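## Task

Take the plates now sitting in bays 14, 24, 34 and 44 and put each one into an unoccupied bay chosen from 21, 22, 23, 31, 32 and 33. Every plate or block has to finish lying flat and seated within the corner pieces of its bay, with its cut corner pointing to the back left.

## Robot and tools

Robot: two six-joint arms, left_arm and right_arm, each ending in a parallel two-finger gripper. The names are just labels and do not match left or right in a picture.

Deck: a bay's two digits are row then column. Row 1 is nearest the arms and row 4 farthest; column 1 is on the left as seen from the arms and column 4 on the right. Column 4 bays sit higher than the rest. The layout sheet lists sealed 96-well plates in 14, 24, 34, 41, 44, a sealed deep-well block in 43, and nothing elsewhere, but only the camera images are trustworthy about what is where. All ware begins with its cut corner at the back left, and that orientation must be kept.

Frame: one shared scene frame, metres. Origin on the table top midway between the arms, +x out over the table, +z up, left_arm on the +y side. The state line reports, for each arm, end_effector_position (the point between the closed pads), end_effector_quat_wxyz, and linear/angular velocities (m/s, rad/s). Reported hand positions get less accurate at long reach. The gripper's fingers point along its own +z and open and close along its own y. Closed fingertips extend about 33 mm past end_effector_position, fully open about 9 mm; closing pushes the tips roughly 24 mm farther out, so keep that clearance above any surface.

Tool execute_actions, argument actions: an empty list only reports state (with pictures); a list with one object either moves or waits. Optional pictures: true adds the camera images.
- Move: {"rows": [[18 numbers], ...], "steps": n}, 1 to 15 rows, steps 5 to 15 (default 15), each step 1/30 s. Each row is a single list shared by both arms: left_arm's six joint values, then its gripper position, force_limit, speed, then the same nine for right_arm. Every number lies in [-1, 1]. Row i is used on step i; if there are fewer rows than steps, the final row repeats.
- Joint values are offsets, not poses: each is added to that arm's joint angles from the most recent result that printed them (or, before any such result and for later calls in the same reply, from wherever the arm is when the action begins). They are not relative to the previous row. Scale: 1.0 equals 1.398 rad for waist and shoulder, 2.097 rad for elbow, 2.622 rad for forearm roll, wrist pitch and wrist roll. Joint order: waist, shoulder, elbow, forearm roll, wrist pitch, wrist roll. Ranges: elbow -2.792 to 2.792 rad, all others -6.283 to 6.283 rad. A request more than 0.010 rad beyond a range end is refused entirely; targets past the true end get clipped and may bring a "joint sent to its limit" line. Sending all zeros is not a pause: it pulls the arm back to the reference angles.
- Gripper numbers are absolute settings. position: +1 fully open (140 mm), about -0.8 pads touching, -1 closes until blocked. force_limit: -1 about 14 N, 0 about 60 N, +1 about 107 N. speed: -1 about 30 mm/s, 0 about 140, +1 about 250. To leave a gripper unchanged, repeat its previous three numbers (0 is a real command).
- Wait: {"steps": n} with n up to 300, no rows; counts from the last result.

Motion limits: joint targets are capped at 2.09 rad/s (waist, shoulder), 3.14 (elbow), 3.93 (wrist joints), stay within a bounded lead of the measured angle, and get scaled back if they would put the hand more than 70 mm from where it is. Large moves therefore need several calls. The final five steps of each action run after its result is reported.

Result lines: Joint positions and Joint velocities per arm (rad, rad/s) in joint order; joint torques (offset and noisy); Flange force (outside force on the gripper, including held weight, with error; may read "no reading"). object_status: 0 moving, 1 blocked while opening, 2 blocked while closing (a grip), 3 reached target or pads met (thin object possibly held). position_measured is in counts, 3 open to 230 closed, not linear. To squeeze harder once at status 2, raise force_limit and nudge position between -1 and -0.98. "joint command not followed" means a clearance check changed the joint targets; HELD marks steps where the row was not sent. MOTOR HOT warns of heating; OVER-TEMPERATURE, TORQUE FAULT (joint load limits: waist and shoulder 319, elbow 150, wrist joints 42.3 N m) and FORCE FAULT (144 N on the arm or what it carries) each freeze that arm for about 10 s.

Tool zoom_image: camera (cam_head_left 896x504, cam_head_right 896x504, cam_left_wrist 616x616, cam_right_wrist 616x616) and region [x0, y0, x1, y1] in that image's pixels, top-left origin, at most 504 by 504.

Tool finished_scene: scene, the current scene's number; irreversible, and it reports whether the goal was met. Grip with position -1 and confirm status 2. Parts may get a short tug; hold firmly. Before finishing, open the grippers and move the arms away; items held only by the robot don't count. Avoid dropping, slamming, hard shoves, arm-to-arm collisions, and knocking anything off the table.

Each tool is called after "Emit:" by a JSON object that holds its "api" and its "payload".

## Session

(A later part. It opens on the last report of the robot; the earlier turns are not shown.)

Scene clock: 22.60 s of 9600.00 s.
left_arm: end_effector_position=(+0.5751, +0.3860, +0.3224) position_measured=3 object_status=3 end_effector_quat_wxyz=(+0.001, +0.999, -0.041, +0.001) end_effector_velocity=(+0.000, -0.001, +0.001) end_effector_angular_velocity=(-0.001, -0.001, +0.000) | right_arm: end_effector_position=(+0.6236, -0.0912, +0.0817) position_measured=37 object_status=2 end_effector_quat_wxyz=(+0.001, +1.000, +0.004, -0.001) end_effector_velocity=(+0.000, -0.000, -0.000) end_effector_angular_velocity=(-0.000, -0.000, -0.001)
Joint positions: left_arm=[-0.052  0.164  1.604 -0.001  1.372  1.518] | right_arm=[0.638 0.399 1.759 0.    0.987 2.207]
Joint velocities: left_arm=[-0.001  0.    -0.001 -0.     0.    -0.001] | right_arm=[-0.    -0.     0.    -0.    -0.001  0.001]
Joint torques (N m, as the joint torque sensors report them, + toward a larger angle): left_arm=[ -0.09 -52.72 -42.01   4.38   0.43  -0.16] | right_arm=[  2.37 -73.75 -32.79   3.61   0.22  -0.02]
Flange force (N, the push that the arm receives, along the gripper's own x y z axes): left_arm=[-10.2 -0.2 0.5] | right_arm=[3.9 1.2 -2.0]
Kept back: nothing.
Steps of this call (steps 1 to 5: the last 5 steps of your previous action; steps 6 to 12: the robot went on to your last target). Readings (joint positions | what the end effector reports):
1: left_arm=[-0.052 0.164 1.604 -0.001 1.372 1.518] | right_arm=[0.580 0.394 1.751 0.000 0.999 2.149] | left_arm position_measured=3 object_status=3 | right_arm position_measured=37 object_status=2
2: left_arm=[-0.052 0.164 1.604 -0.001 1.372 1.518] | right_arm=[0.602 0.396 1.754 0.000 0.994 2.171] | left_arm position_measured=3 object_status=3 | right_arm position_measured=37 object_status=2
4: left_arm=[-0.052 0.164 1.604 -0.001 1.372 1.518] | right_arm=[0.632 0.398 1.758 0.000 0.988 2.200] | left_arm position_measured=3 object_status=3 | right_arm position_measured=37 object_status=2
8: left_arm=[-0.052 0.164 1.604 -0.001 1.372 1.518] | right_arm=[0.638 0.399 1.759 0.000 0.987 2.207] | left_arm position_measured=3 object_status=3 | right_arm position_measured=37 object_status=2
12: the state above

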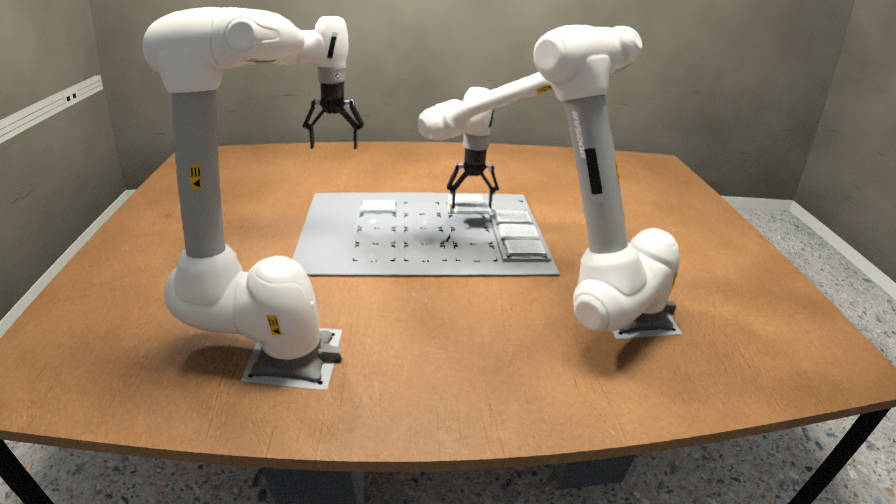

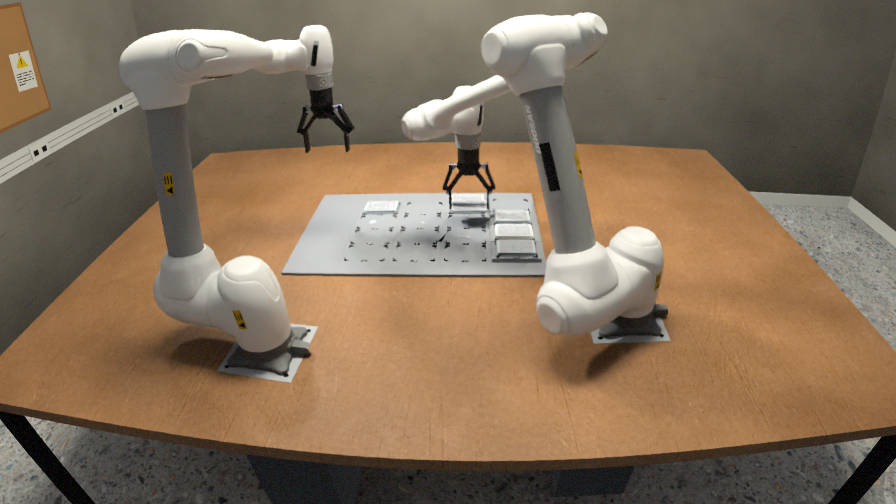

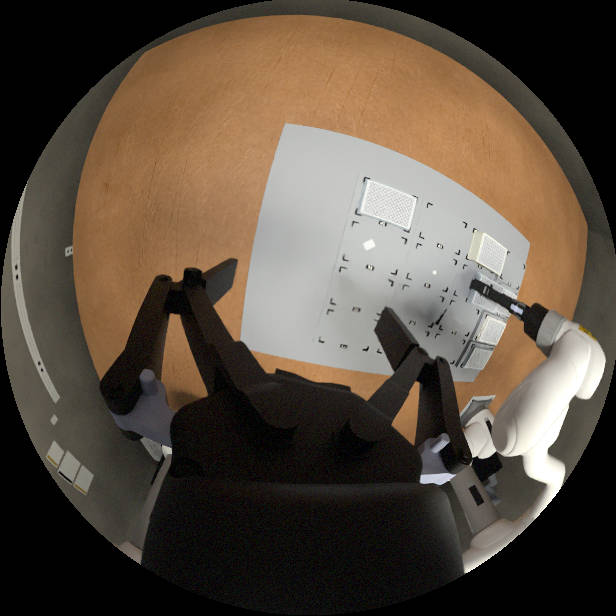

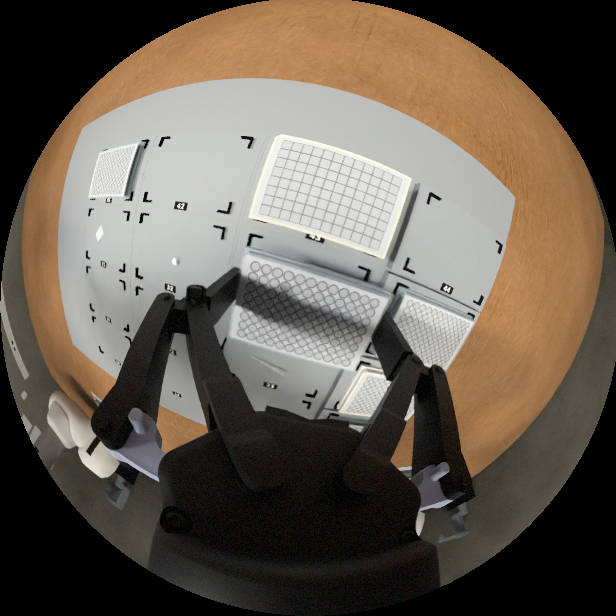

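Emit:
{"api": "execute_actions", "payload": {"actions": [{"rows":[[0,0,0,0,0,0,1,0,0, 0.007,0.022,0.013,0,-0.023,0.004,-1,0,0]],"steps":15}]}}

Emit:
{"api": "execute_actions", "payload": {"actions": [{"steps":8}], "pictures": true}}

Scene clock: 23.23 s of 9600.00 s.
left_arm: end_effector_position=(+0.5751, +0.3860, +0.3224) position_measured=3 object_status=3 end_effector_quat_wxyz=(+0.001, +0.999, -0.041, +0.001) end_effector_velocity=(+0.000, -0.001, -0.000) end_effector_angular_velocity=(+0.000, +0.000, -0.001) | right_arm: end_effector_position=(+0.6187, -0.0863, +0.0474) position_measured=37 object_status=2 end_effector_quat_wxyz=(+0.000, +1.000, +0.003, -0.000) end_effector_velocity=(-0.000, -0.000, +0.000) end_effector_angular_velocity=(+0.000, -0.000, -0.001)
Joint positions: left_arm=[-0.052  0.164  1.604 -0.001  1.372  1.518] | right_arm=[ 0.648  0.43   1.786 -0.     0.927  2.218]
Joint velocities: left_arm=[-0.001  0.     0.     0.    -0.    -0.001] | right_arm=[ 0.    -0.001  0.    -0.    -0.     0.001]
Joint torques (N m, as the joint torque sensors report them, + toward a larger angle): left_arm=[ -1.05 -53.93 -42.17   4.52   0.37  -0.12] | right_arm=[  3.99 -72.92 -31.79   3.5    0.    -0.13]
Flange force (N, the push that the arm receives, along the gripper's own x y z axes): left_arm=[-8.4 -1.6 1.5] | right_arm=[1.6 5.5 -4.9]
Steps of this call (steps 1 to 9: the robot went on to your last target; steps 10 to 19: the first 10 steps of this action). Readings (joint positions | what the end effector reports):
10: left_arm=[-0.052 0.164 1.604 -0.001 1.372 1.518] | right_arm=[0.638 0.399 1.759 0.000 0.986 2.207] | left_arm position_measured=3 object_status=3 | right_arm position_measured=37 object_status=2
11: left_arm=[-0.052 0.164 1.604 -0.001 1.372 1.518] | right_arm=[0.640 0.404 1.763 0.000 0.976 2.209] | left_arm position_measured=3 object_status=3 | right_arm position_measured=37 object_status=2
13: left_arm=[-0.052 0.164 1.604 -0.001 1.372 1.518] | right_arm=[0.646 0.425 1.783 -0.000 0.937 2.216] | left_arm position_measured=3 object_status=3 | right_arm position_measured=37 object_status=2
17: left_arm=[-0.052 0.164 1.604 -0.001 1.372 1.518] | right_arm=[0.648 0.430 1.786 -0.000 0.927 2.218] | left_arm position_measured=3 object_status=3 | right_arm position_measured=37 object_status=2
19: the state above

Scene clock: 23.50 s of 9600.00 s.
left_arm: end_effector_position=(+0.5751, +0.3860, +0.3224) position_measured=3 object_status=3 end_effector_quat_wxyz=(+0.001, +0.999, -0.041, +0.001) end_effector_velocity=(+0.000, +0.001, +0.000) end_effector_angular_velocity=(+0.000, -0.001, +0.002) | right_arm: end_effector_position=(+0.6187, -0.0862, +0.0475) position_measured=37 object_status=2 end_effector_quat_wxyz=(+0.000, +1.000, +0.003, -0.000) end_effector_velocity=(+0.000, +0.000, +0.000) end_effector_angular_velocity=(+0.000, -0.000, +0.000)
Joint positions: left_arm=[-0.052  0.164  1.604 -0.001  1.372  1.518] | right_arm=[0.648 0.43  1.786 0.    0.927 2.218]
Joint velocities: left_arm=[ 0.002  0.    -0.001  0.     0.    -0.   ] | right_arm=[ 0. -0.  0.  0. -0. -0.]
Joint torques (N m, as the joint torque sensors report them, + toward a larger angle): left_arm=[  0.29 -53.02 -42.23   4.35   0.13  -0.33] | right_arm=[  3.03 -75.27 -31.77   3.48   0.13   0.01]
Flange force (N, the push that the arm receives, along the gripper's own x y z axes): left_arm=[-9.9 -0.2 0.7] | right_arm=[3.9 2.4 -1.8]
Kept back: nothing.
Steps of this call (steps 1 to 5: the last 5 steps of your previous action; steps 6 to 8: the robot went on to your last target). Readings (joint positions | what the end effector reports):
1: left_arm=[-0.052 0.164 1.604 -0.001 1.372 1.518] | right_arm=[0.648 0.430 1.786 -0.000 0.927 2.218] | left_arm position_measured=3 object_status=3 | right_arm position_measured=37 object_status=2
2: left_arm=[-0.052 0.164 1.604 -0.001 1.372 1.518] | right_arm=[0.648 0.430 1.786 -0.000 0.927 2.218] | left_arm position_measured=3 object_status=3 | right_arm position_measured=37 object_status=2
4: left_arm=[-0.052 0.164 1.604 -0.001 1.372 1.518] | right_arm=[0.648 0.430 1.786 -0.000 0.927 2.218] | left_arm position_measured=3 object_status=3 | right_arm position_measured=37 object_status=2
8: the state above

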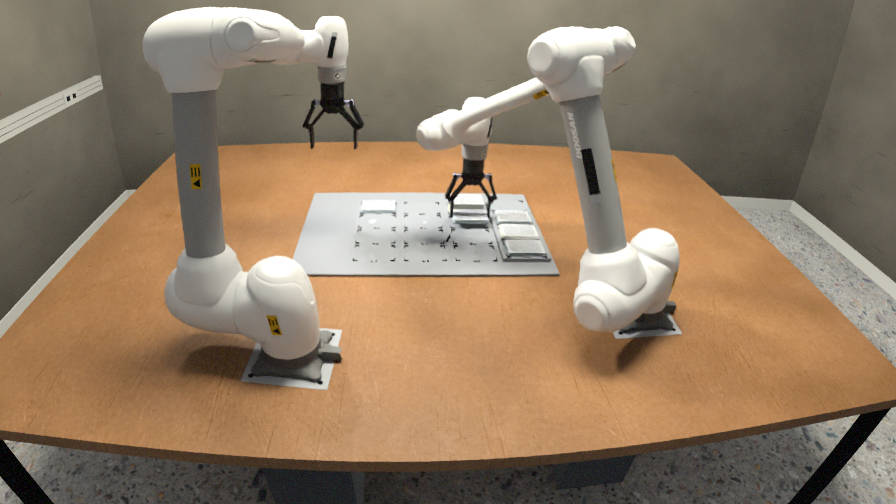

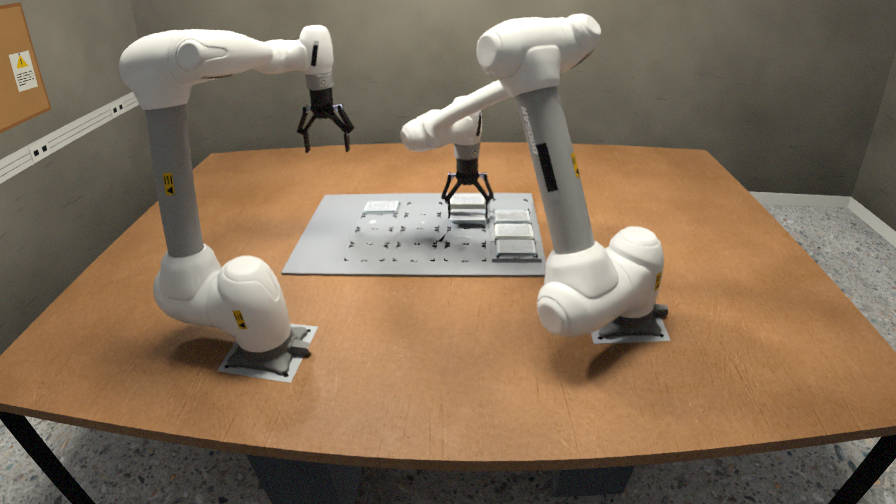

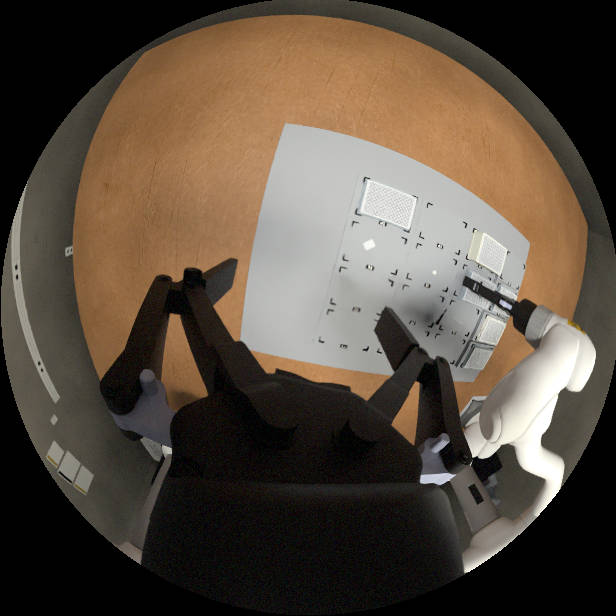

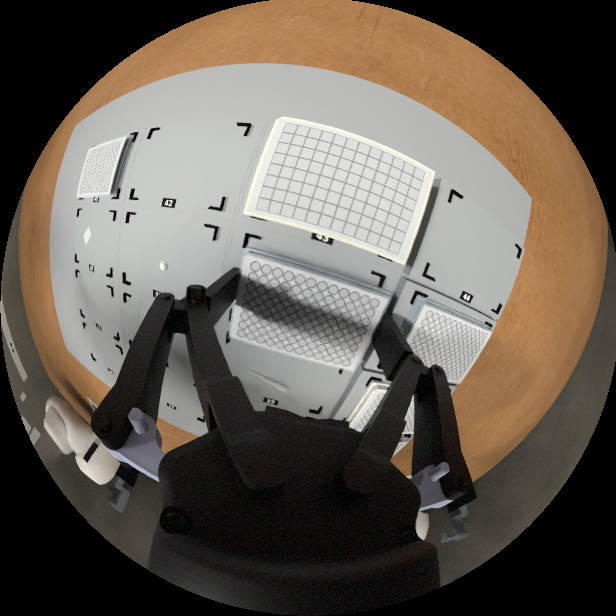

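Emit:
{"api": "execute_actions", "payload": {"actions": [{"rows":[[0,0,0,0,0,0,1,0,0, 0,0.009,0.006,0,-0.0095,0,-1,0,0]],"steps":15}], "pictures": true}}

Scene clock: 24.00 s of 9600.00 s.
left_arm: end_effector_position=(+0.5751, +0.3860, +0.3224) position_measured=3 object_status=3 end_effector_quat_wxyz=(+0.001, +0.999, -0.041, +0.001) end_effector_velocity=(+0.000, -0.000, -0.001) end_effector_angular_velocity=(-0.001, +0.001, -0.001) | right_arm: end_effector_position=(+0.6174, -0.0871, +0.0332) position_measured=37 object_status=2 end_effector_quat_wxyz=(+0.000, +1.000, +0.003, -0.000) end_effector_velocity=(+0.000, -0.000, -0.001) end_effector_angular_velocity=(-0.001, -0.001, +0.001)
Joint positions: left_arm=[-0.052  0.164  1.604 -0.001  1.372  1.518] | right_arm=[0.648 0.442 1.799 0.    0.902 2.218]
Joint velocities: left_arm=[-0.     0.001  0.    -0.001 -0.     0.001] | right_arm=[-0.     0.001  0.001 -0.002 -0.002  0.   ]
Joint torques (N m, as the joint torque sensors report them, + toward a larger angle): left_arm=[ -1.26 -52.53 -41.84   4.26   0.39  -0.04] | right_arm=[  1.52 -74.87 -30.11   3.48   0.15   0.06]
Flange force (N, the push that the arm receives, along the gripper's own x y z axes): left_arm=[-10.0 -2.0 0.5] | right_arm=[3.2 0.2 -3.7]
Steps of this call (steps 1 to 5: the robot went on to your last target; steps 6 to 15: the first 10 steps of this action). Readings (joint positions | what the end effector reports):
6: left_arm=[-0.052 0.164 1.604 -0.001 1.372 1.518] | right_arm=[0.648 0.430 1.786 0.000 0.926 2.218] | left_arm position_measured=3 object_status=3 | right_arm position_measured=37 object_status=2
7: left_arm=[-0.052 0.164 1.604 -0.001 1.372 1.518] | right_arm=[0.648 0.433 1.790 0.000 0.917 2.218] | left_arm position_measured=3 object_status=3 | right_arm position_measured=37 object_status=2
9: left_arm=[-0.052 0.164 1.604 -0.001 1.372 1.518] | right_arm=[0.648 0.441 1.798 0.000 0.904 2.218] | left_arm position_measured=3 object_status=3 | right_arm position_measured=37 object_status=2
13: left_arm=[-0.052 0.164 1.604 -0.001 1.372 1.518] | right_arm=[0.648 0.442 1.799 0.000 0.902 2.218] | left_arm position_measured=3 object_status=3 | right_arm position_measured=37 object_status=2
15: the state above

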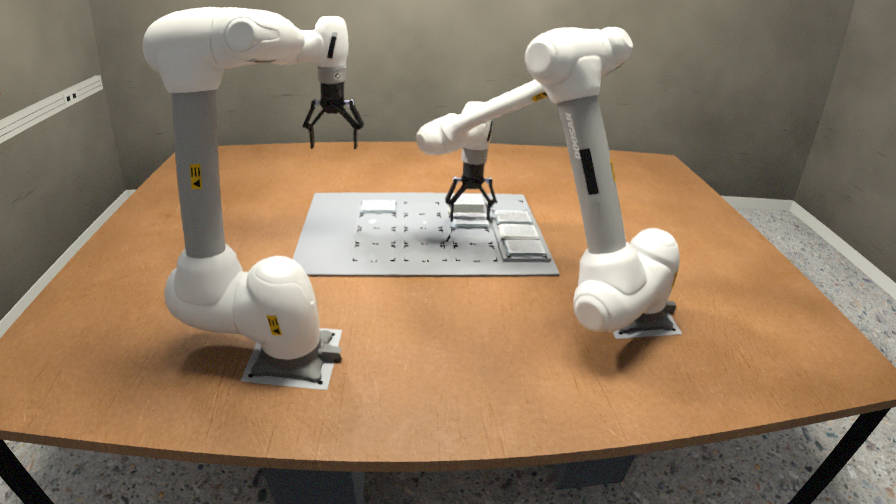

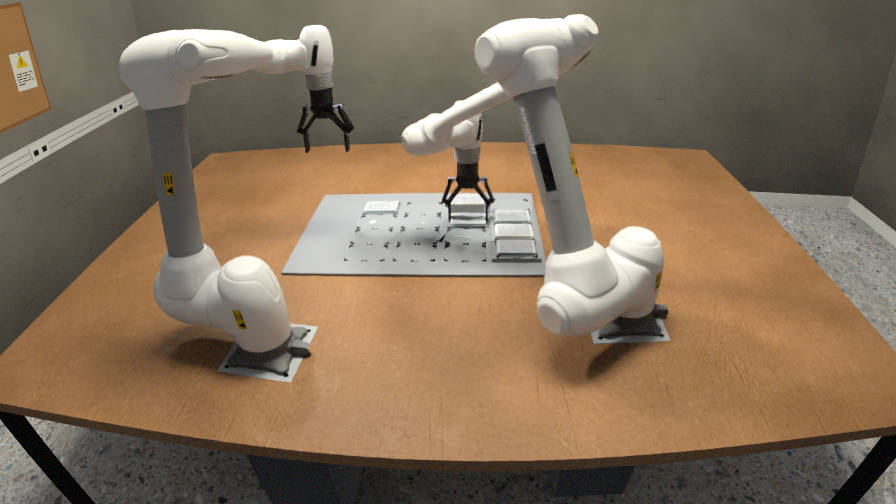

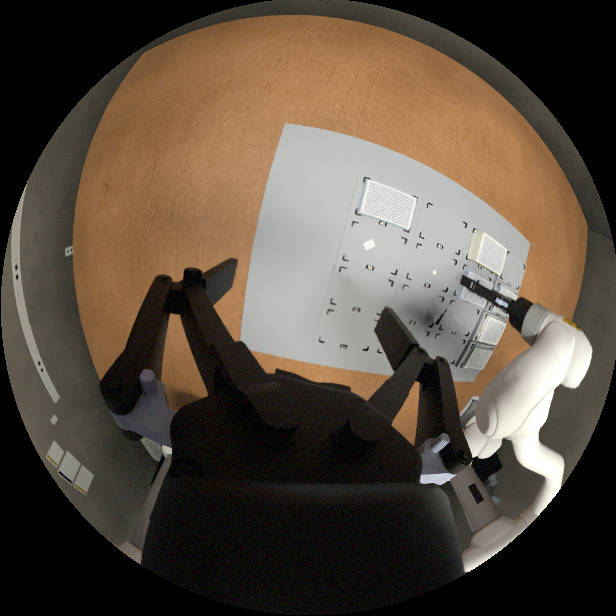

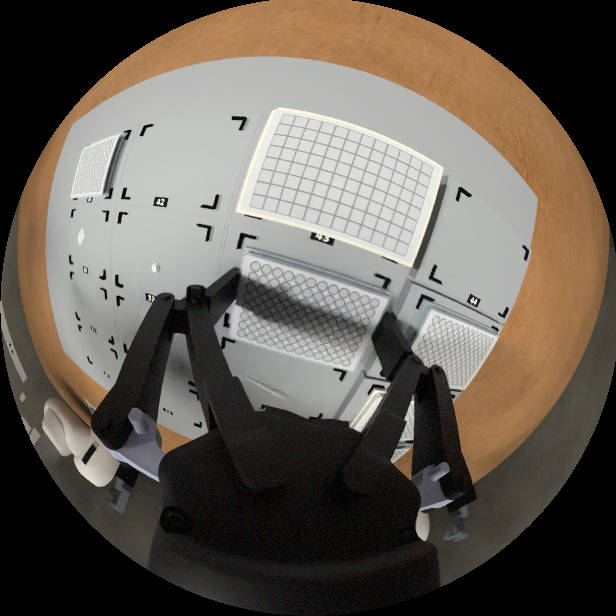

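Emit:
{"api": "execute_actions", "payload": {"actions": [{"rows":[[0,0,0,0,0,0,1,0,0, 0.003,0.005,0.003,0,-0.005,0.0015,-1,0,0]],"steps":12}]}}

Scene clock: 24.40 s of 9600.00 s.
left_arm: end_effector_position=(+0.5751, +0.3860, +0.3224) position_measured=3 object_status=3 end_effector_quat_wxyz=(+0.001, +0.999, -0.041, +0.001) end_effector_velocity=(+0.000, +0.000, -0.001) end_effector_angular_velocity=(-0.001, +0.001, -0.001) | right_arm: end_effector_position=(+0.6156, -0.0853, +0.0265) position_measured=37 object_status=2 end_effector_quat_wxyz=(+0.000, +1.000, +0.004, +0.000) end_effector_velocity=(-0.002, -0.001, -0.004) end_effector_angular_velocity=(-0.002, +0.002, -0.001)
Joint positions: left_arm=[-0.052  0.164  1.604 -0.001  1.372  1.518] | right_arm=[ 0.652  0.448  1.804 -0.001  0.889  2.222]
Joint velocities: left_arm=[ 0.001  0.001  0.    -0.001 -0.     0.002] | right_arm=[ 0.001  0.003  0.005  0.    -0.005  0.002]
Joint torques (N m, as the joint torque sensors report them, + toward a larger angle): left_arm=[  0.9  -54.22 -41.85   4.13   0.29  -0.22] | right_arm=[21.77  8.83 19.51 12.5  -1.44  0.61]
Flange force (N, the push that the arm receives, along the gripper's own x y z axes): left_arm=[-7.5 0.9 1.0] | right_arm=[18.5 26.1 -122.8]
Steps of this call (steps 1 to 5: the last 5 steps of your previous action; steps 6 to 12: the first 7 steps of this action). Readings (joint positions | what the end effector reports):
6: left_arm=[-0.052 0.164 1.604 -0.001 1.372 1.518] | right_arm=[0.648 0.443 1.799 0.000 0.901 2.218] | left_arm position_measured=3 object_status=3 | right_arm position_measured=37 object_status=2
7: left_arm=[-0.052 0.164 1.604 -0.001 1.372 1.518] | right_arm=[0.650 0.445 1.802 0.000 0.895 2.220] | left_arm position_measured=3 object_status=3 | right_arm position_measured=37 object_status=2
9: left_arm=[-0.052 0.164 1.604 -0.001 1.372 1.518] | right_arm=[0.652 0.448 1.804 -0.001 0.890 2.221] | left_arm position_measured=3 object_status=3 | right_arm position_measured=37 object_status=2
12: the state above

Contact; release and lift.

Emit:
{"api": "execute_actions", "payload": {"actions": [{"rows":[[0,0,0,0,0,0,1,0,0, 0,-0.003,-0.002,0,0.003,0,1,0,0],[0,0,0,0,0,0,1,0,0, 0,-0.003,-0.002,0,0.003,0,1,0,0],[0,0,0,0,0,0,1,0,0, 0,-0.003,-0.002,0,0.003,0,1,0,0],[0,0,0,0,0,0,1,0,0, 0,-0.003,-0.002,0,0.003,0,1,0,0],[0,0,0,0,0,0,1,0,0, 0,-0.003,-0.002,0,0.003,0,1,0,0],[0,0,0,0,0,0,1,0,0, 0,-0.04,-0.022,0,0.04,0,1,0,0]],"steps":15}]}}

Emit:
{"api": "execute_actions", "payload": {"actions": [{"steps":8}], "pictures": true}}

Scene clock: 24.97 s of 9600.00 s.
left_arm: end_effector_position=(+0.5751, +0.3860, +0.3224) position_measured=3 object_status=3 end_effector_quat_wxyz=(+0.001, +0.999, -0.041, +0.001) end_effector_velocity=(+0.000, +0.000, +0.001) end_effector_angular_velocity=(-0.000, -0.001, -0.000) | right_arm: end_effector_position=(+0.6170, -0.0839, +0.0811) position_measured=3 object_status=0 end_effector_quat_wxyz=(+0.000, +1.000, +0.004, -0.000) end_effector_velocity=(-0.001, -0.001, +0.274) end_effector_angular_velocity=(+0.012, -0.016, +0.000)
Joint positions: left_arm=[-0.052  0.164  1.604 -0.001  1.372  1.518] | right_arm=[ 0.652  0.398  1.762 -0.     0.982  2.222]
Joint velocities: left_arm=[ 0.    -0.001 -0.     0.    -0.     0.   ] | right_arm=[-0.    -0.262 -0.193  0.     0.435 -0.001]
Joint torques (N m, as the joint torque sensors report them, + toward a larger angle): left_arm=[ -1.98 -53.68 -41.72   4.34   0.35  -0.31] | right_arm=[-1.67 -8.64 -3.2   0.67  0.7   0.07]
Flange force (N, the push that the arm receives, along the gripper's own x y z axes): left_arm=[-8.1 -3.4 0.4] | right_arm=[4.7 2.2 -3.6]
Steps of this call (steps 1 to 5: the last 5 steps of your previous action; steps 6 to 7: the robot went on to your last target; steps 8 to 17: the first 10 steps of this action). Readings (joint positions | what the end effector reports):
8: left_arm=[-0.052 0.164 1.604 -0.001 1.372 1.518] | right_arm=[0.652 0.449 1.805 0.000 0.889 2.222] | left_arm position_measured=3 object_status=3 | right_arm position_measured=37 object_status=0
9: left_arm=[-0.052 0.164 1.604 -0.001 1.372 1.518] | right_arm=[0.652 0.447 1.804 0.001 0.892 2.222] | left_arm position_measured=3 object_status=3 | right_arm position_measured=37 object_status=0
11: left_arm=[-0.052 0.164 1.604 -0.001 1.372 1.518] | right_arm=[0.652 0.446 1.802 0.001 0.896 2.222] | left_arm position_measured=3 object_status=3 | right_arm position_measured=17 object_status=0
15: left_arm=[-0.052 0.164 1.604 -0.001 1.372 1.518] | right_arm=[0.652 0.427 1.786 -0.000 0.932 2.222] | left_arm position_measured=3 object_status=3 | right_arm position_measured=3 object_status=0
17: the state above

Scene clock: 25.23 s of 9600.00 s.
left_arm: end_effector_position=(+0.5751, +0.3860, +0.3224) position_measured=3 object_status=3 end_effector_quat_wxyz=(+0.001, +0.999, -0.041, +0.001) end_effector_velocity=(+0.000, +0.001, -0.000) end_effector_angular_velocity=(+0.000, +0.000, +0.001) | right_arm: end_effector_position=(+0.6164, -0.0846, +0.0867) position_measured=3 object_status=3 end_effector_quat_wxyz=(+0.001, +1.000, +0.004, -0.001) end_effector_velocity=(+0.000, -0.001, +0.000) end_effector_angular_velocity=(-0.001, -0.001, +0.000)
Joint positions: left_arm=[-0.052  0.164  1.604 -0.001  1.372  1.518] | right_arm=[ 0.652  0.392  1.758 -0.     0.994  2.222]
Joint velocities: left_arm=[ 0.001  0.     0.     0.     0.    -0.   ] | right_arm=[-0.001 -0.    -0.    -0.001  0.001 -0.   ]
Joint torques (N m, as the joint torque sensors report them, + toward a larger angle): left_arm=[ -1.11 -53.95 -41.68   4.21   0.31  -0.17] | right_arm=[  2.5  -71.89 -32.28   3.71   0.2   -0.06]
Flange force (N, the push that the arm receives, along the gripper's own x y z axes): left_arm=[-7.4 -2.2 0.8] | right_arm=[3.5 1.6 -4.1]
Kept back: nothing.
Steps of this call (steps 1 to 5: the last 5 steps of your previous action; steps 6 to 8: the robot went on to your last target). Readings (joint positions | what the end effector reports):
1: left_arm=[-0.052 0.164 1.604 -0.001 1.372 1.518] | right_arm=[0.652 0.393 1.758 -0.000 0.991 2.222] | left_arm position_measured=3 object_status=3 | right_arm position_measured=3 object_status=0
2: left_arm=[-0.052 0.164 1.604 -0.001 1.372 1.518] | right_arm=[0.652 0.392 1.758 -0.000 0.993 2.222] | left_arm position_measured=3 object_status=3 | right_arm position_measured=3 object_status=0
4: left_arm=[-0.052 0.164 1.604 -0.001 1.372 1.518] | right_arm=[0.652 0.392 1.758 -0.000 0.994 2.222] | left_arm position_measured=3 object_status=3 | right_arm position_measured=3 object_status=3
8: the state above

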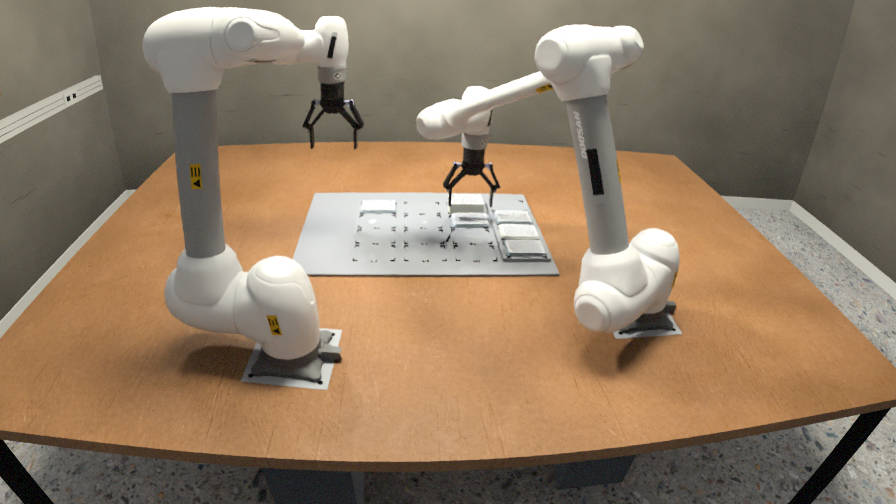

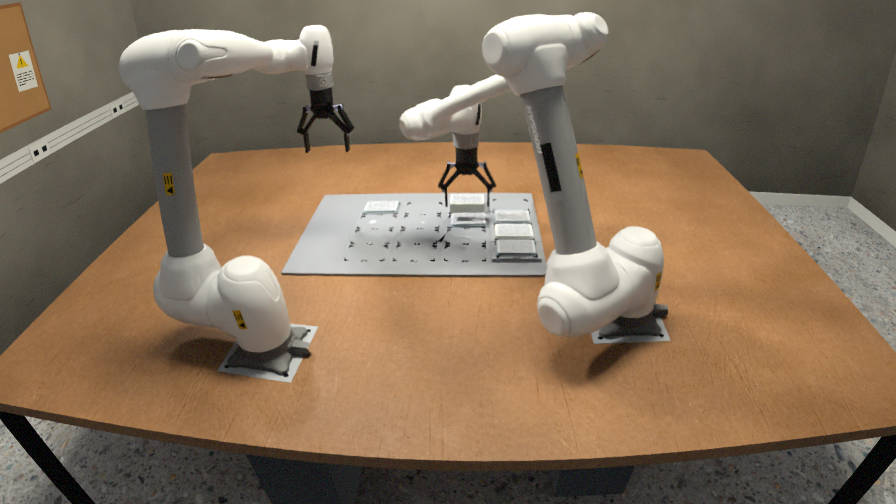

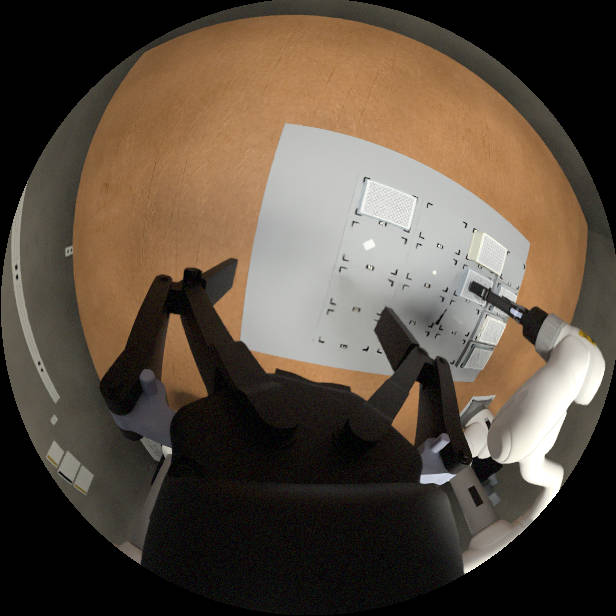

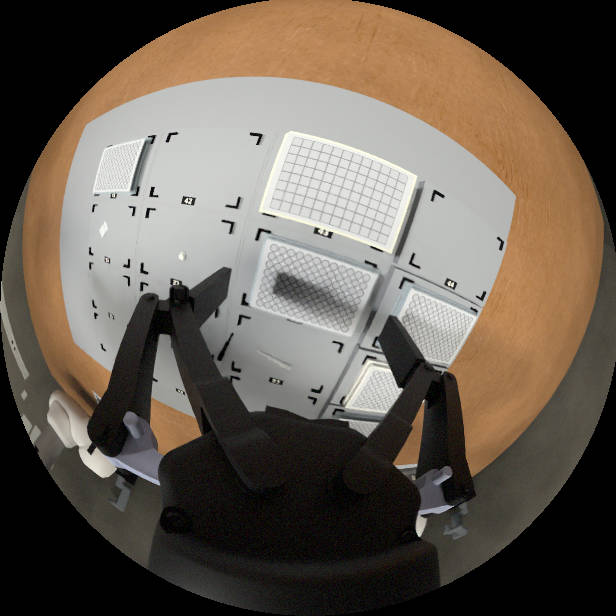

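Emit:
{"api": "zoom_image", "payload": {"camera": "cam_right_wrist", "region": [180, 180, 430, 400]}}

Region (180, 180, 430, 400) of cam_right_wrist's 616x616 image, scaled by 2.016, with more detail than that image has; it fills the top 444 rows of this view, and the rest is white.

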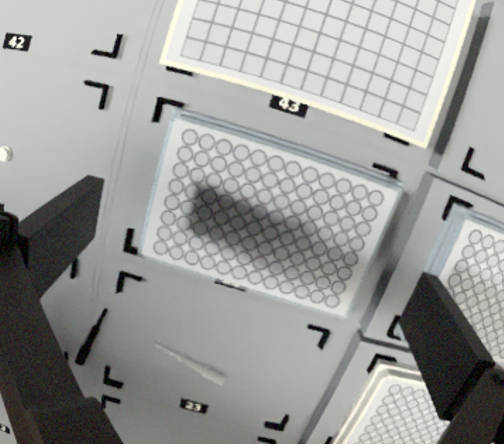

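Emit:
{"api": "execute_actions", "payload": {"actions": [{"rows":[[0,0,0,0,0,0,1,0,0, -0.003,0.036,0.0195,0,-0.035,-0.0015,1,0,0],[0,0,0,0,0,0,1,0,0, -0.003,0.036,0.0195,0,-0.035,-0.0015,1,0,0],[0,0,0,0,0,0,1,0,0, -0.003,0.036,0.0195,0,-0.035,-0.0015,1,0,0],[0,0,0,0,0,0,1,0,0, -0.003,0.036,0.0195,0,-0.035,-0.0015,1,0,0],[0,0,0,0,0,0,1,0,0, -0.003,0.036,0.0195,0,-0.035,-0.0015,1,0,0],[0,0,0,0,0,0,1,0,0, -0.003,0.036,0.0195,0,-0.035,-0.0015,1,0,0],[0,0,0,0,0,0,1,0,0, -0.003,0.036,0.0195,0,-0.035,-0.0015,1,0,0],[0,0,0,0,0,0,1,0,0, -0.003,0.036,0.0195,0,-0.035,-0.0015,1,0,0],[0,0,0,0,0,0,1,0,0, -0.003,0.036,0.0195,0,-0.035,-0.0015,1,0,0],[0,0,0,0,0,0,1,0,0, -0.003,0.036,0.0195,0,-0.035,-0.0015,-1,0,0]],"steps":15}]}}

Emit:
{"api": "execute_actions", "payload": {"actions": [{"steps":10}]}}

Scene clock: 26.30 s of 9600.00 s.
left_arm: end_effector_position=(+0.5751, +0.3860, +0.3224) position_measured=3 object_status=3 end_effector_quat_wxyz=(+0.001, +0.999, -0.041, +0.001) end_effector_velocity=(+0.000, -0.000, -0.000) end_effector_angular_velocity=(+0.000, +0.000, -0.001) | right_arm: end_effector_position=(+0.6175, -0.0876, +0.0327) position_measured=3 object_status=0 end_effector_quat_wxyz=(+0.001, +1.000, +0.004, -0.001) end_effector_velocity=(-0.000, +0.001, +0.000) end_effector_angular_velocity=(+0.002, +0.001, -0.002)
Joint positions: left_arm=[-0.052  0.164  1.604 -0.001  1.372  1.518] | right_arm=[ 0.648  0.443  1.799 -0.001  0.902  2.218]
Joint velocities: left_arm=[-0.     0.    -0.     0.     0.     0.001] | right_arm=[ 0.    -0.001  0.     0.003 -0.     0.   ]
Joint torques (N m, as the joint torque sensors report them, + toward a larger angle): left_arm=[ -0.56 -53.89 -42.23   4.01   0.33  -0.01] | right_arm=[  2.81 -80.87 -32.99   3.35   0.38   0.16]
Flange force (N, the push that the arm receives, along the gripper's own x y z axes): left_arm=[-8.7 -0.8 1.5] | right_arm=[4.0 1.3 0.3]
Steps of this call (steps 1 to 22: the robot went on to your last target; steps 23 to 32: the first 10 steps of this action). Readings (joint positions | what the end effector reports):
23: left_arm=[-0.052 0.164 1.604 -0.001 1.372 1.518] | right_arm=[0.652 0.393 1.759 -0.001 0.993 2.222] | left_arm position_measured=3 object_status=3 | right_arm position_measured=3 object_status=3
24: left_arm=[-0.052 0.164 1.604 -0.001 1.372 1.518] | right_arm=[0.651 0.397 1.762 -0.001 0.983 2.221] | left_arm position_measured=3 object_status=3 | right_arm position_measured=3 object_status=3
26: left_arm=[-0.052 0.164 1.604 -0.001 1.372 1.518] | right_arm=[0.649 0.426 1.786 -0.001 0.931 2.219] | left_arm position_measured=3 object_status=3 | right_arm position_measured=3 object_status=3
30: left_arm=[-0.052 0.164 1.604 -0.001 1.372 1.518] | right_arm=[0.648 0.443 1.799 -0.001 0.902 2.218] | left_arm position_measured=3 object_status=3 | right_arm position_measured=3 object_status=3
32: the state above

Scene clock: 26.63 s of 9600.00 s.
left_arm: end_effector_position=(+0.5751, +0.3860, +0.3224) position_measured=3 object_status=3 end_effector_quat_wxyz=(+0.001, +0.999, -0.041, +0.001) end_effector_velocity=(-0.000, -0.001, -0.000) end_effector_angular_velocity=(-0.001, +0.001, -0.000) | right_arm: end_effector_position=(+0.6174, -0.0875, +0.0329) position_measured=38 object_status=0 end_effector_quat_wxyz=(+0.001, +1.000, +0.003, -0.001) end_effector_velocity=(-0.000, -0.000, -0.000) end_effector_angular_velocity=(-0.001, +0.001, -0.000)
Joint positions: left_arm=[-0.052  0.164  1.604 -0.001  1.372  1.518] | right_arm=[ 0.648  0.442  1.799 -0.     0.902  2.218]
Joint velocities: left_arm=[-0.     0.001 -0.    -0.002  0.     0.   ] | right_arm=[-0.    -0.     0.001 -0.     0.001  0.   ]
Joint torques (N m, as the joint torque sensors report them, + toward a larger angle): left_arm=[ -1.2  -54.8  -41.82   4.27   0.33  -0.09] | right_arm=[ -1.01 -53.27 -17.73   1.5    0.61   0.12]
Flange force (N, the push that the arm receives, along the gripper's own x y z axes): left_arm=[-6.1 -1.9 1.3] | right_arm=[-1.2 -0.8 -33.0]
Kept back: nothing.
Steps of this call (steps 1 to 5: the last 5 steps of your previous action; steps 6 to 10: the robot went on to your last target). Readings (joint positions | what the end effector reports):
1: left_arm=[-0.052 0.164 1.604 -0.001 1.372 1.518] | right_arm=[0.648 0.443 1.799 -0.001 0.902 2.218] | left_arm position_measured=3 object_status=3 | right_arm position_measured=8 object_status=0
2: left_arm=[-0.052 0.164 1.604 -0.001 1.372 1.518] | right_arm=[0.648 0.443 1.799 -0.001 0.902 2.218] | left_arm position_measured=3 object_status=3 | right_arm position_measured=16 object_status=0
4: left_arm=[-0.052 0.164 1.604 -0.001 1.372 1.518] | right_arm=[0.648 0.442 1.799 -0.000 0.902 2.218] | left_arm position_measured=3 object_status=3 | right_arm position_measured=31 object_status=0
8: left_arm=[-0.052 0.164 1.604 -0.001 1.372 1.518] | right_arm=[0.648 0.442 1.799 -0.000 0.902 2.218] | left_arm position_measured=3 object_status=3 | right_arm position_measured=38 object_status=0
10: the state above

Emit:
{"api": "execute_actions", "payload": {"actions": [{"rows":[[0,0,0,0,0,0,1,0,0, 0.004,-0.002,-0.014,0,0.012,0.002,-1,0,0]],"steps":15}], "pictures": true}}

Scene clock: 27.13 s of 9600.00 s.
left_arm: end_effector_position=(+0.5751, +0.3860, +0.3224) position_measured=3 object_status=3 end_effector_quat_wxyz=(+0.001, +0.999, -0.041, +0.001) end_effector_velocity=(-0.000, +0.000, +0.001) end_effector_angular_velocity=(-0.001, -0.001, +0.001) | right_arm: end_effector_position=(+0.6225, -0.0787, +0.0477) position_measured=39 object_status=2 end_effector_quat_wxyz=(+0.001, +1.000, +0.004, -0.000) end_effector_velocity=(+0.000, +0.001, +0.002) end_effector_angular_velocity=(+0.002, -0.001, -0.001)
Joint positions: left_arm=[-0.052  0.164  1.604 -0.001  1.372  1.518] | right_arm=[ 0.653  0.44   1.77  -0.     0.933  2.223]
Joint velocities: left_arm=[ 0.001 -0.001  0.    -0.001 -0.     0.   ] | right_arm=[ 0.    -0.001 -0.002  0.002  0.001  0.   ]
Joint torques (N m, as the joint torque sensors report them, + toward a larger angle): left_arm=[ -1.25 -51.69 -42.02   4.34   0.14  -0.18] | right_arm=[  3.43 -72.4  -32.87   3.9    0.12  -0.22]
Flange force (N, the push that the arm receives, along the gripper's own x y z axes): left_arm=[-12.4 -2.7 -0.4] | right_arm=[-1.8 7.3 -5.4]
Steps of this call (steps 1 to 5: the robot went on to your last target; steps 6 to 15: the first 10 steps of this action). Readings (joint positions | what the end effector reports):
6: left_arm=[-0.052 0.164 1.604 -0.001 1.372 1.518] | right_arm=[0.648 0.442 1.799 -0.000 0.902 2.218] | left_arm position_measured=3 object_status=3 | right_arm position_measured=38 object_status=2
7: left_arm=[-0.052 0.164 1.604 -0.001 1.372 1.518] | right_arm=[0.649 0.442 1.792 -0.001 0.911 2.218] | left_arm position_measured=3 object_status=3 | right_arm position_measured=38 object_status=2
9: left_arm=[-0.052 0.164 1.604 -0.001 1.372 1.518] | right_arm=[0.653 0.440 1.772 -0.001 0.930 2.222] | left_arm position_measured=3 object_status=3 | right_arm position_measured=39 object_status=2
13: left_arm=[-0.052 0.164 1.604 -0.001 1.372 1.518] | right_arm=[0.653 0.440 1.770 -0.001 0.933 2.223] | left_arm position_measured=3 object_status=3 | right_arm position_measured=39 object_status=2
15: the state above

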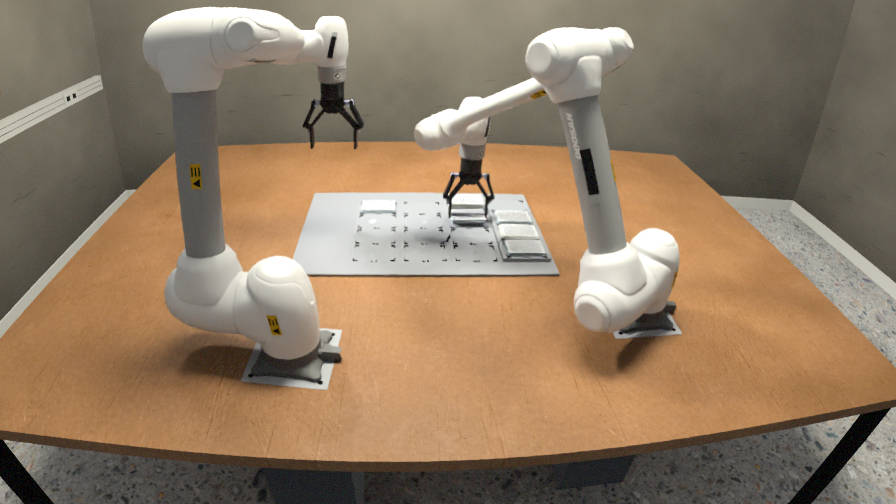

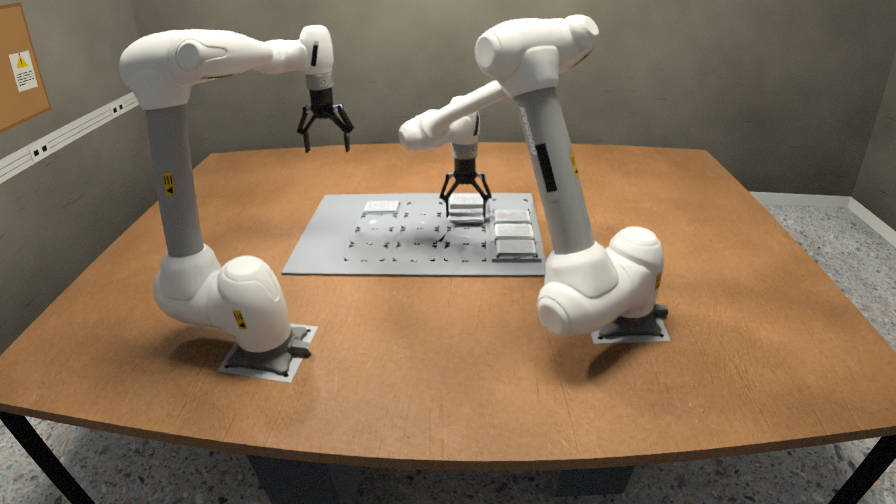

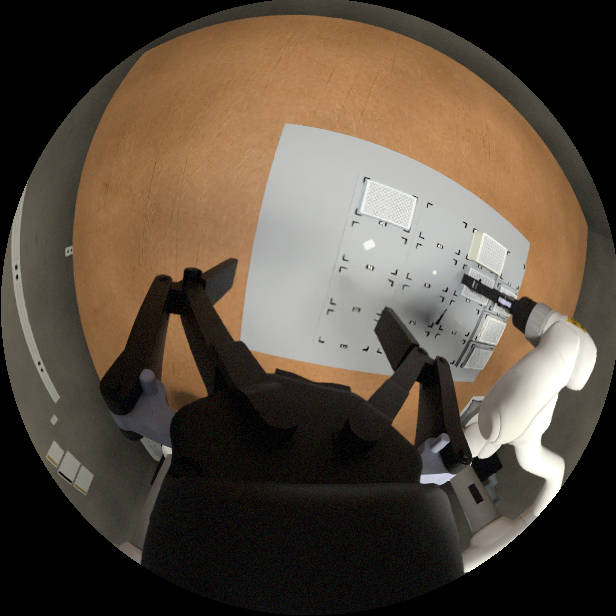

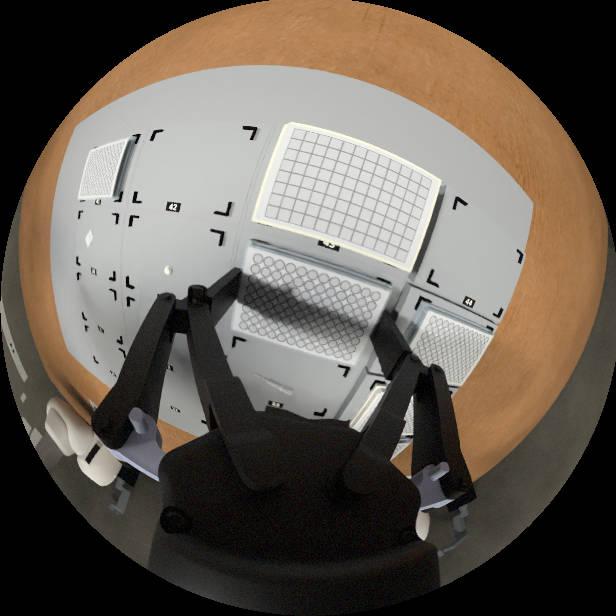

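Emit:
{"api": "execute_actions", "payload": {"actions": [{"rows":[[0,0,0,0,0,0,1,0,0, 0,0.008,0.009,0,-0.011,0,-1,0,0]],"steps":15}]}}

Scene clock: 27.63 s of 9600.00 s.
left_arm: end_effector_position=(+0.5751, +0.3860, +0.3224) position_measured=3 object_status=3 end_effector_quat_wxyz=(+0.001, +0.999, -0.041, +0.001) end_effector_velocity=(-0.000, +0.000, -0.001) end_effector_angular_velocity=(+0.001, +0.001, -0.000) | right_arm: end_effector_position=(+0.6191, -0.0812, +0.0318) position_measured=39 object_status=2 end_effector_quat_wxyz=(+0.001, +1.000, +0.004, -0.001) end_effector_velocity=(-0.000, -0.001, -0.001) end_effector_angular_velocity=(-0.002, +0.001, +0.001)
Joint positions: left_arm=[-0.052  0.164  1.604 -0.001  1.372  1.518] | right_arm=[ 0.653  0.45   1.788 -0.     0.904  2.223]
Joint velocities: left_arm=[-0.     0.     0.001  0.001 -0.     0.   ] | right_arm=[-0.     0.001  0.001 -0.001 -0.001  0.   ]
Joint torques (N m, as the joint torque sensors report them, + toward a larger angle): left_arm=[ -0.94 -53.46 -42.13   4.25   0.31  -0.2 ] | right_arm=[  3.38 -39.2  -14.35   2.34  -1.97   0.26]
Flange force (N, the push that the arm receives, along the gripper's own x y z axes): left_arm=[-9.2 -1.5 1.4] | right_arm=[-4.6 10.6 -54.2]
Steps of this call (steps 1 to 5: the last 5 steps of your previous action; steps 6 to 15: the first 10 steps of this action). Readings (joint positions | what the end effector reports):
6: left_arm=[-0.052 0.164 1.604 -0.001 1.372 1.518] | right_arm=[0.653 0.440 1.770 -0.000 0.933 2.223] | left_arm position_measured=3 object_status=3 | right_arm position_measured=39 object_status=2
7: left_arm=[-0.052 0.164 1.604 -0.001 1.372 1.518] | right_arm=[0.653 0.442 1.774 -0.000 0.925 2.223] | left_arm position_measured=3 object_status=3 | right_arm position_measured=39 object_status=2
9: left_arm=[-0.052 0.164 1.604 -0.001 1.372 1.518] | right_arm=[0.653 0.450 1.787 -0.000 0.907 2.223] | left_arm position_measured=3 object_status=3 | right_arm position_measured=39 object_status=2
13: left_arm=[-0.052 0.164 1.604 -0.001 1.372 1.518] | right_arm=[0.653 0.450 1.788 -0.000 0.905 2.223] | left_arm position_measured=3 object_status=3 | right_arm position_measured=39 object_status=2
15: the state above


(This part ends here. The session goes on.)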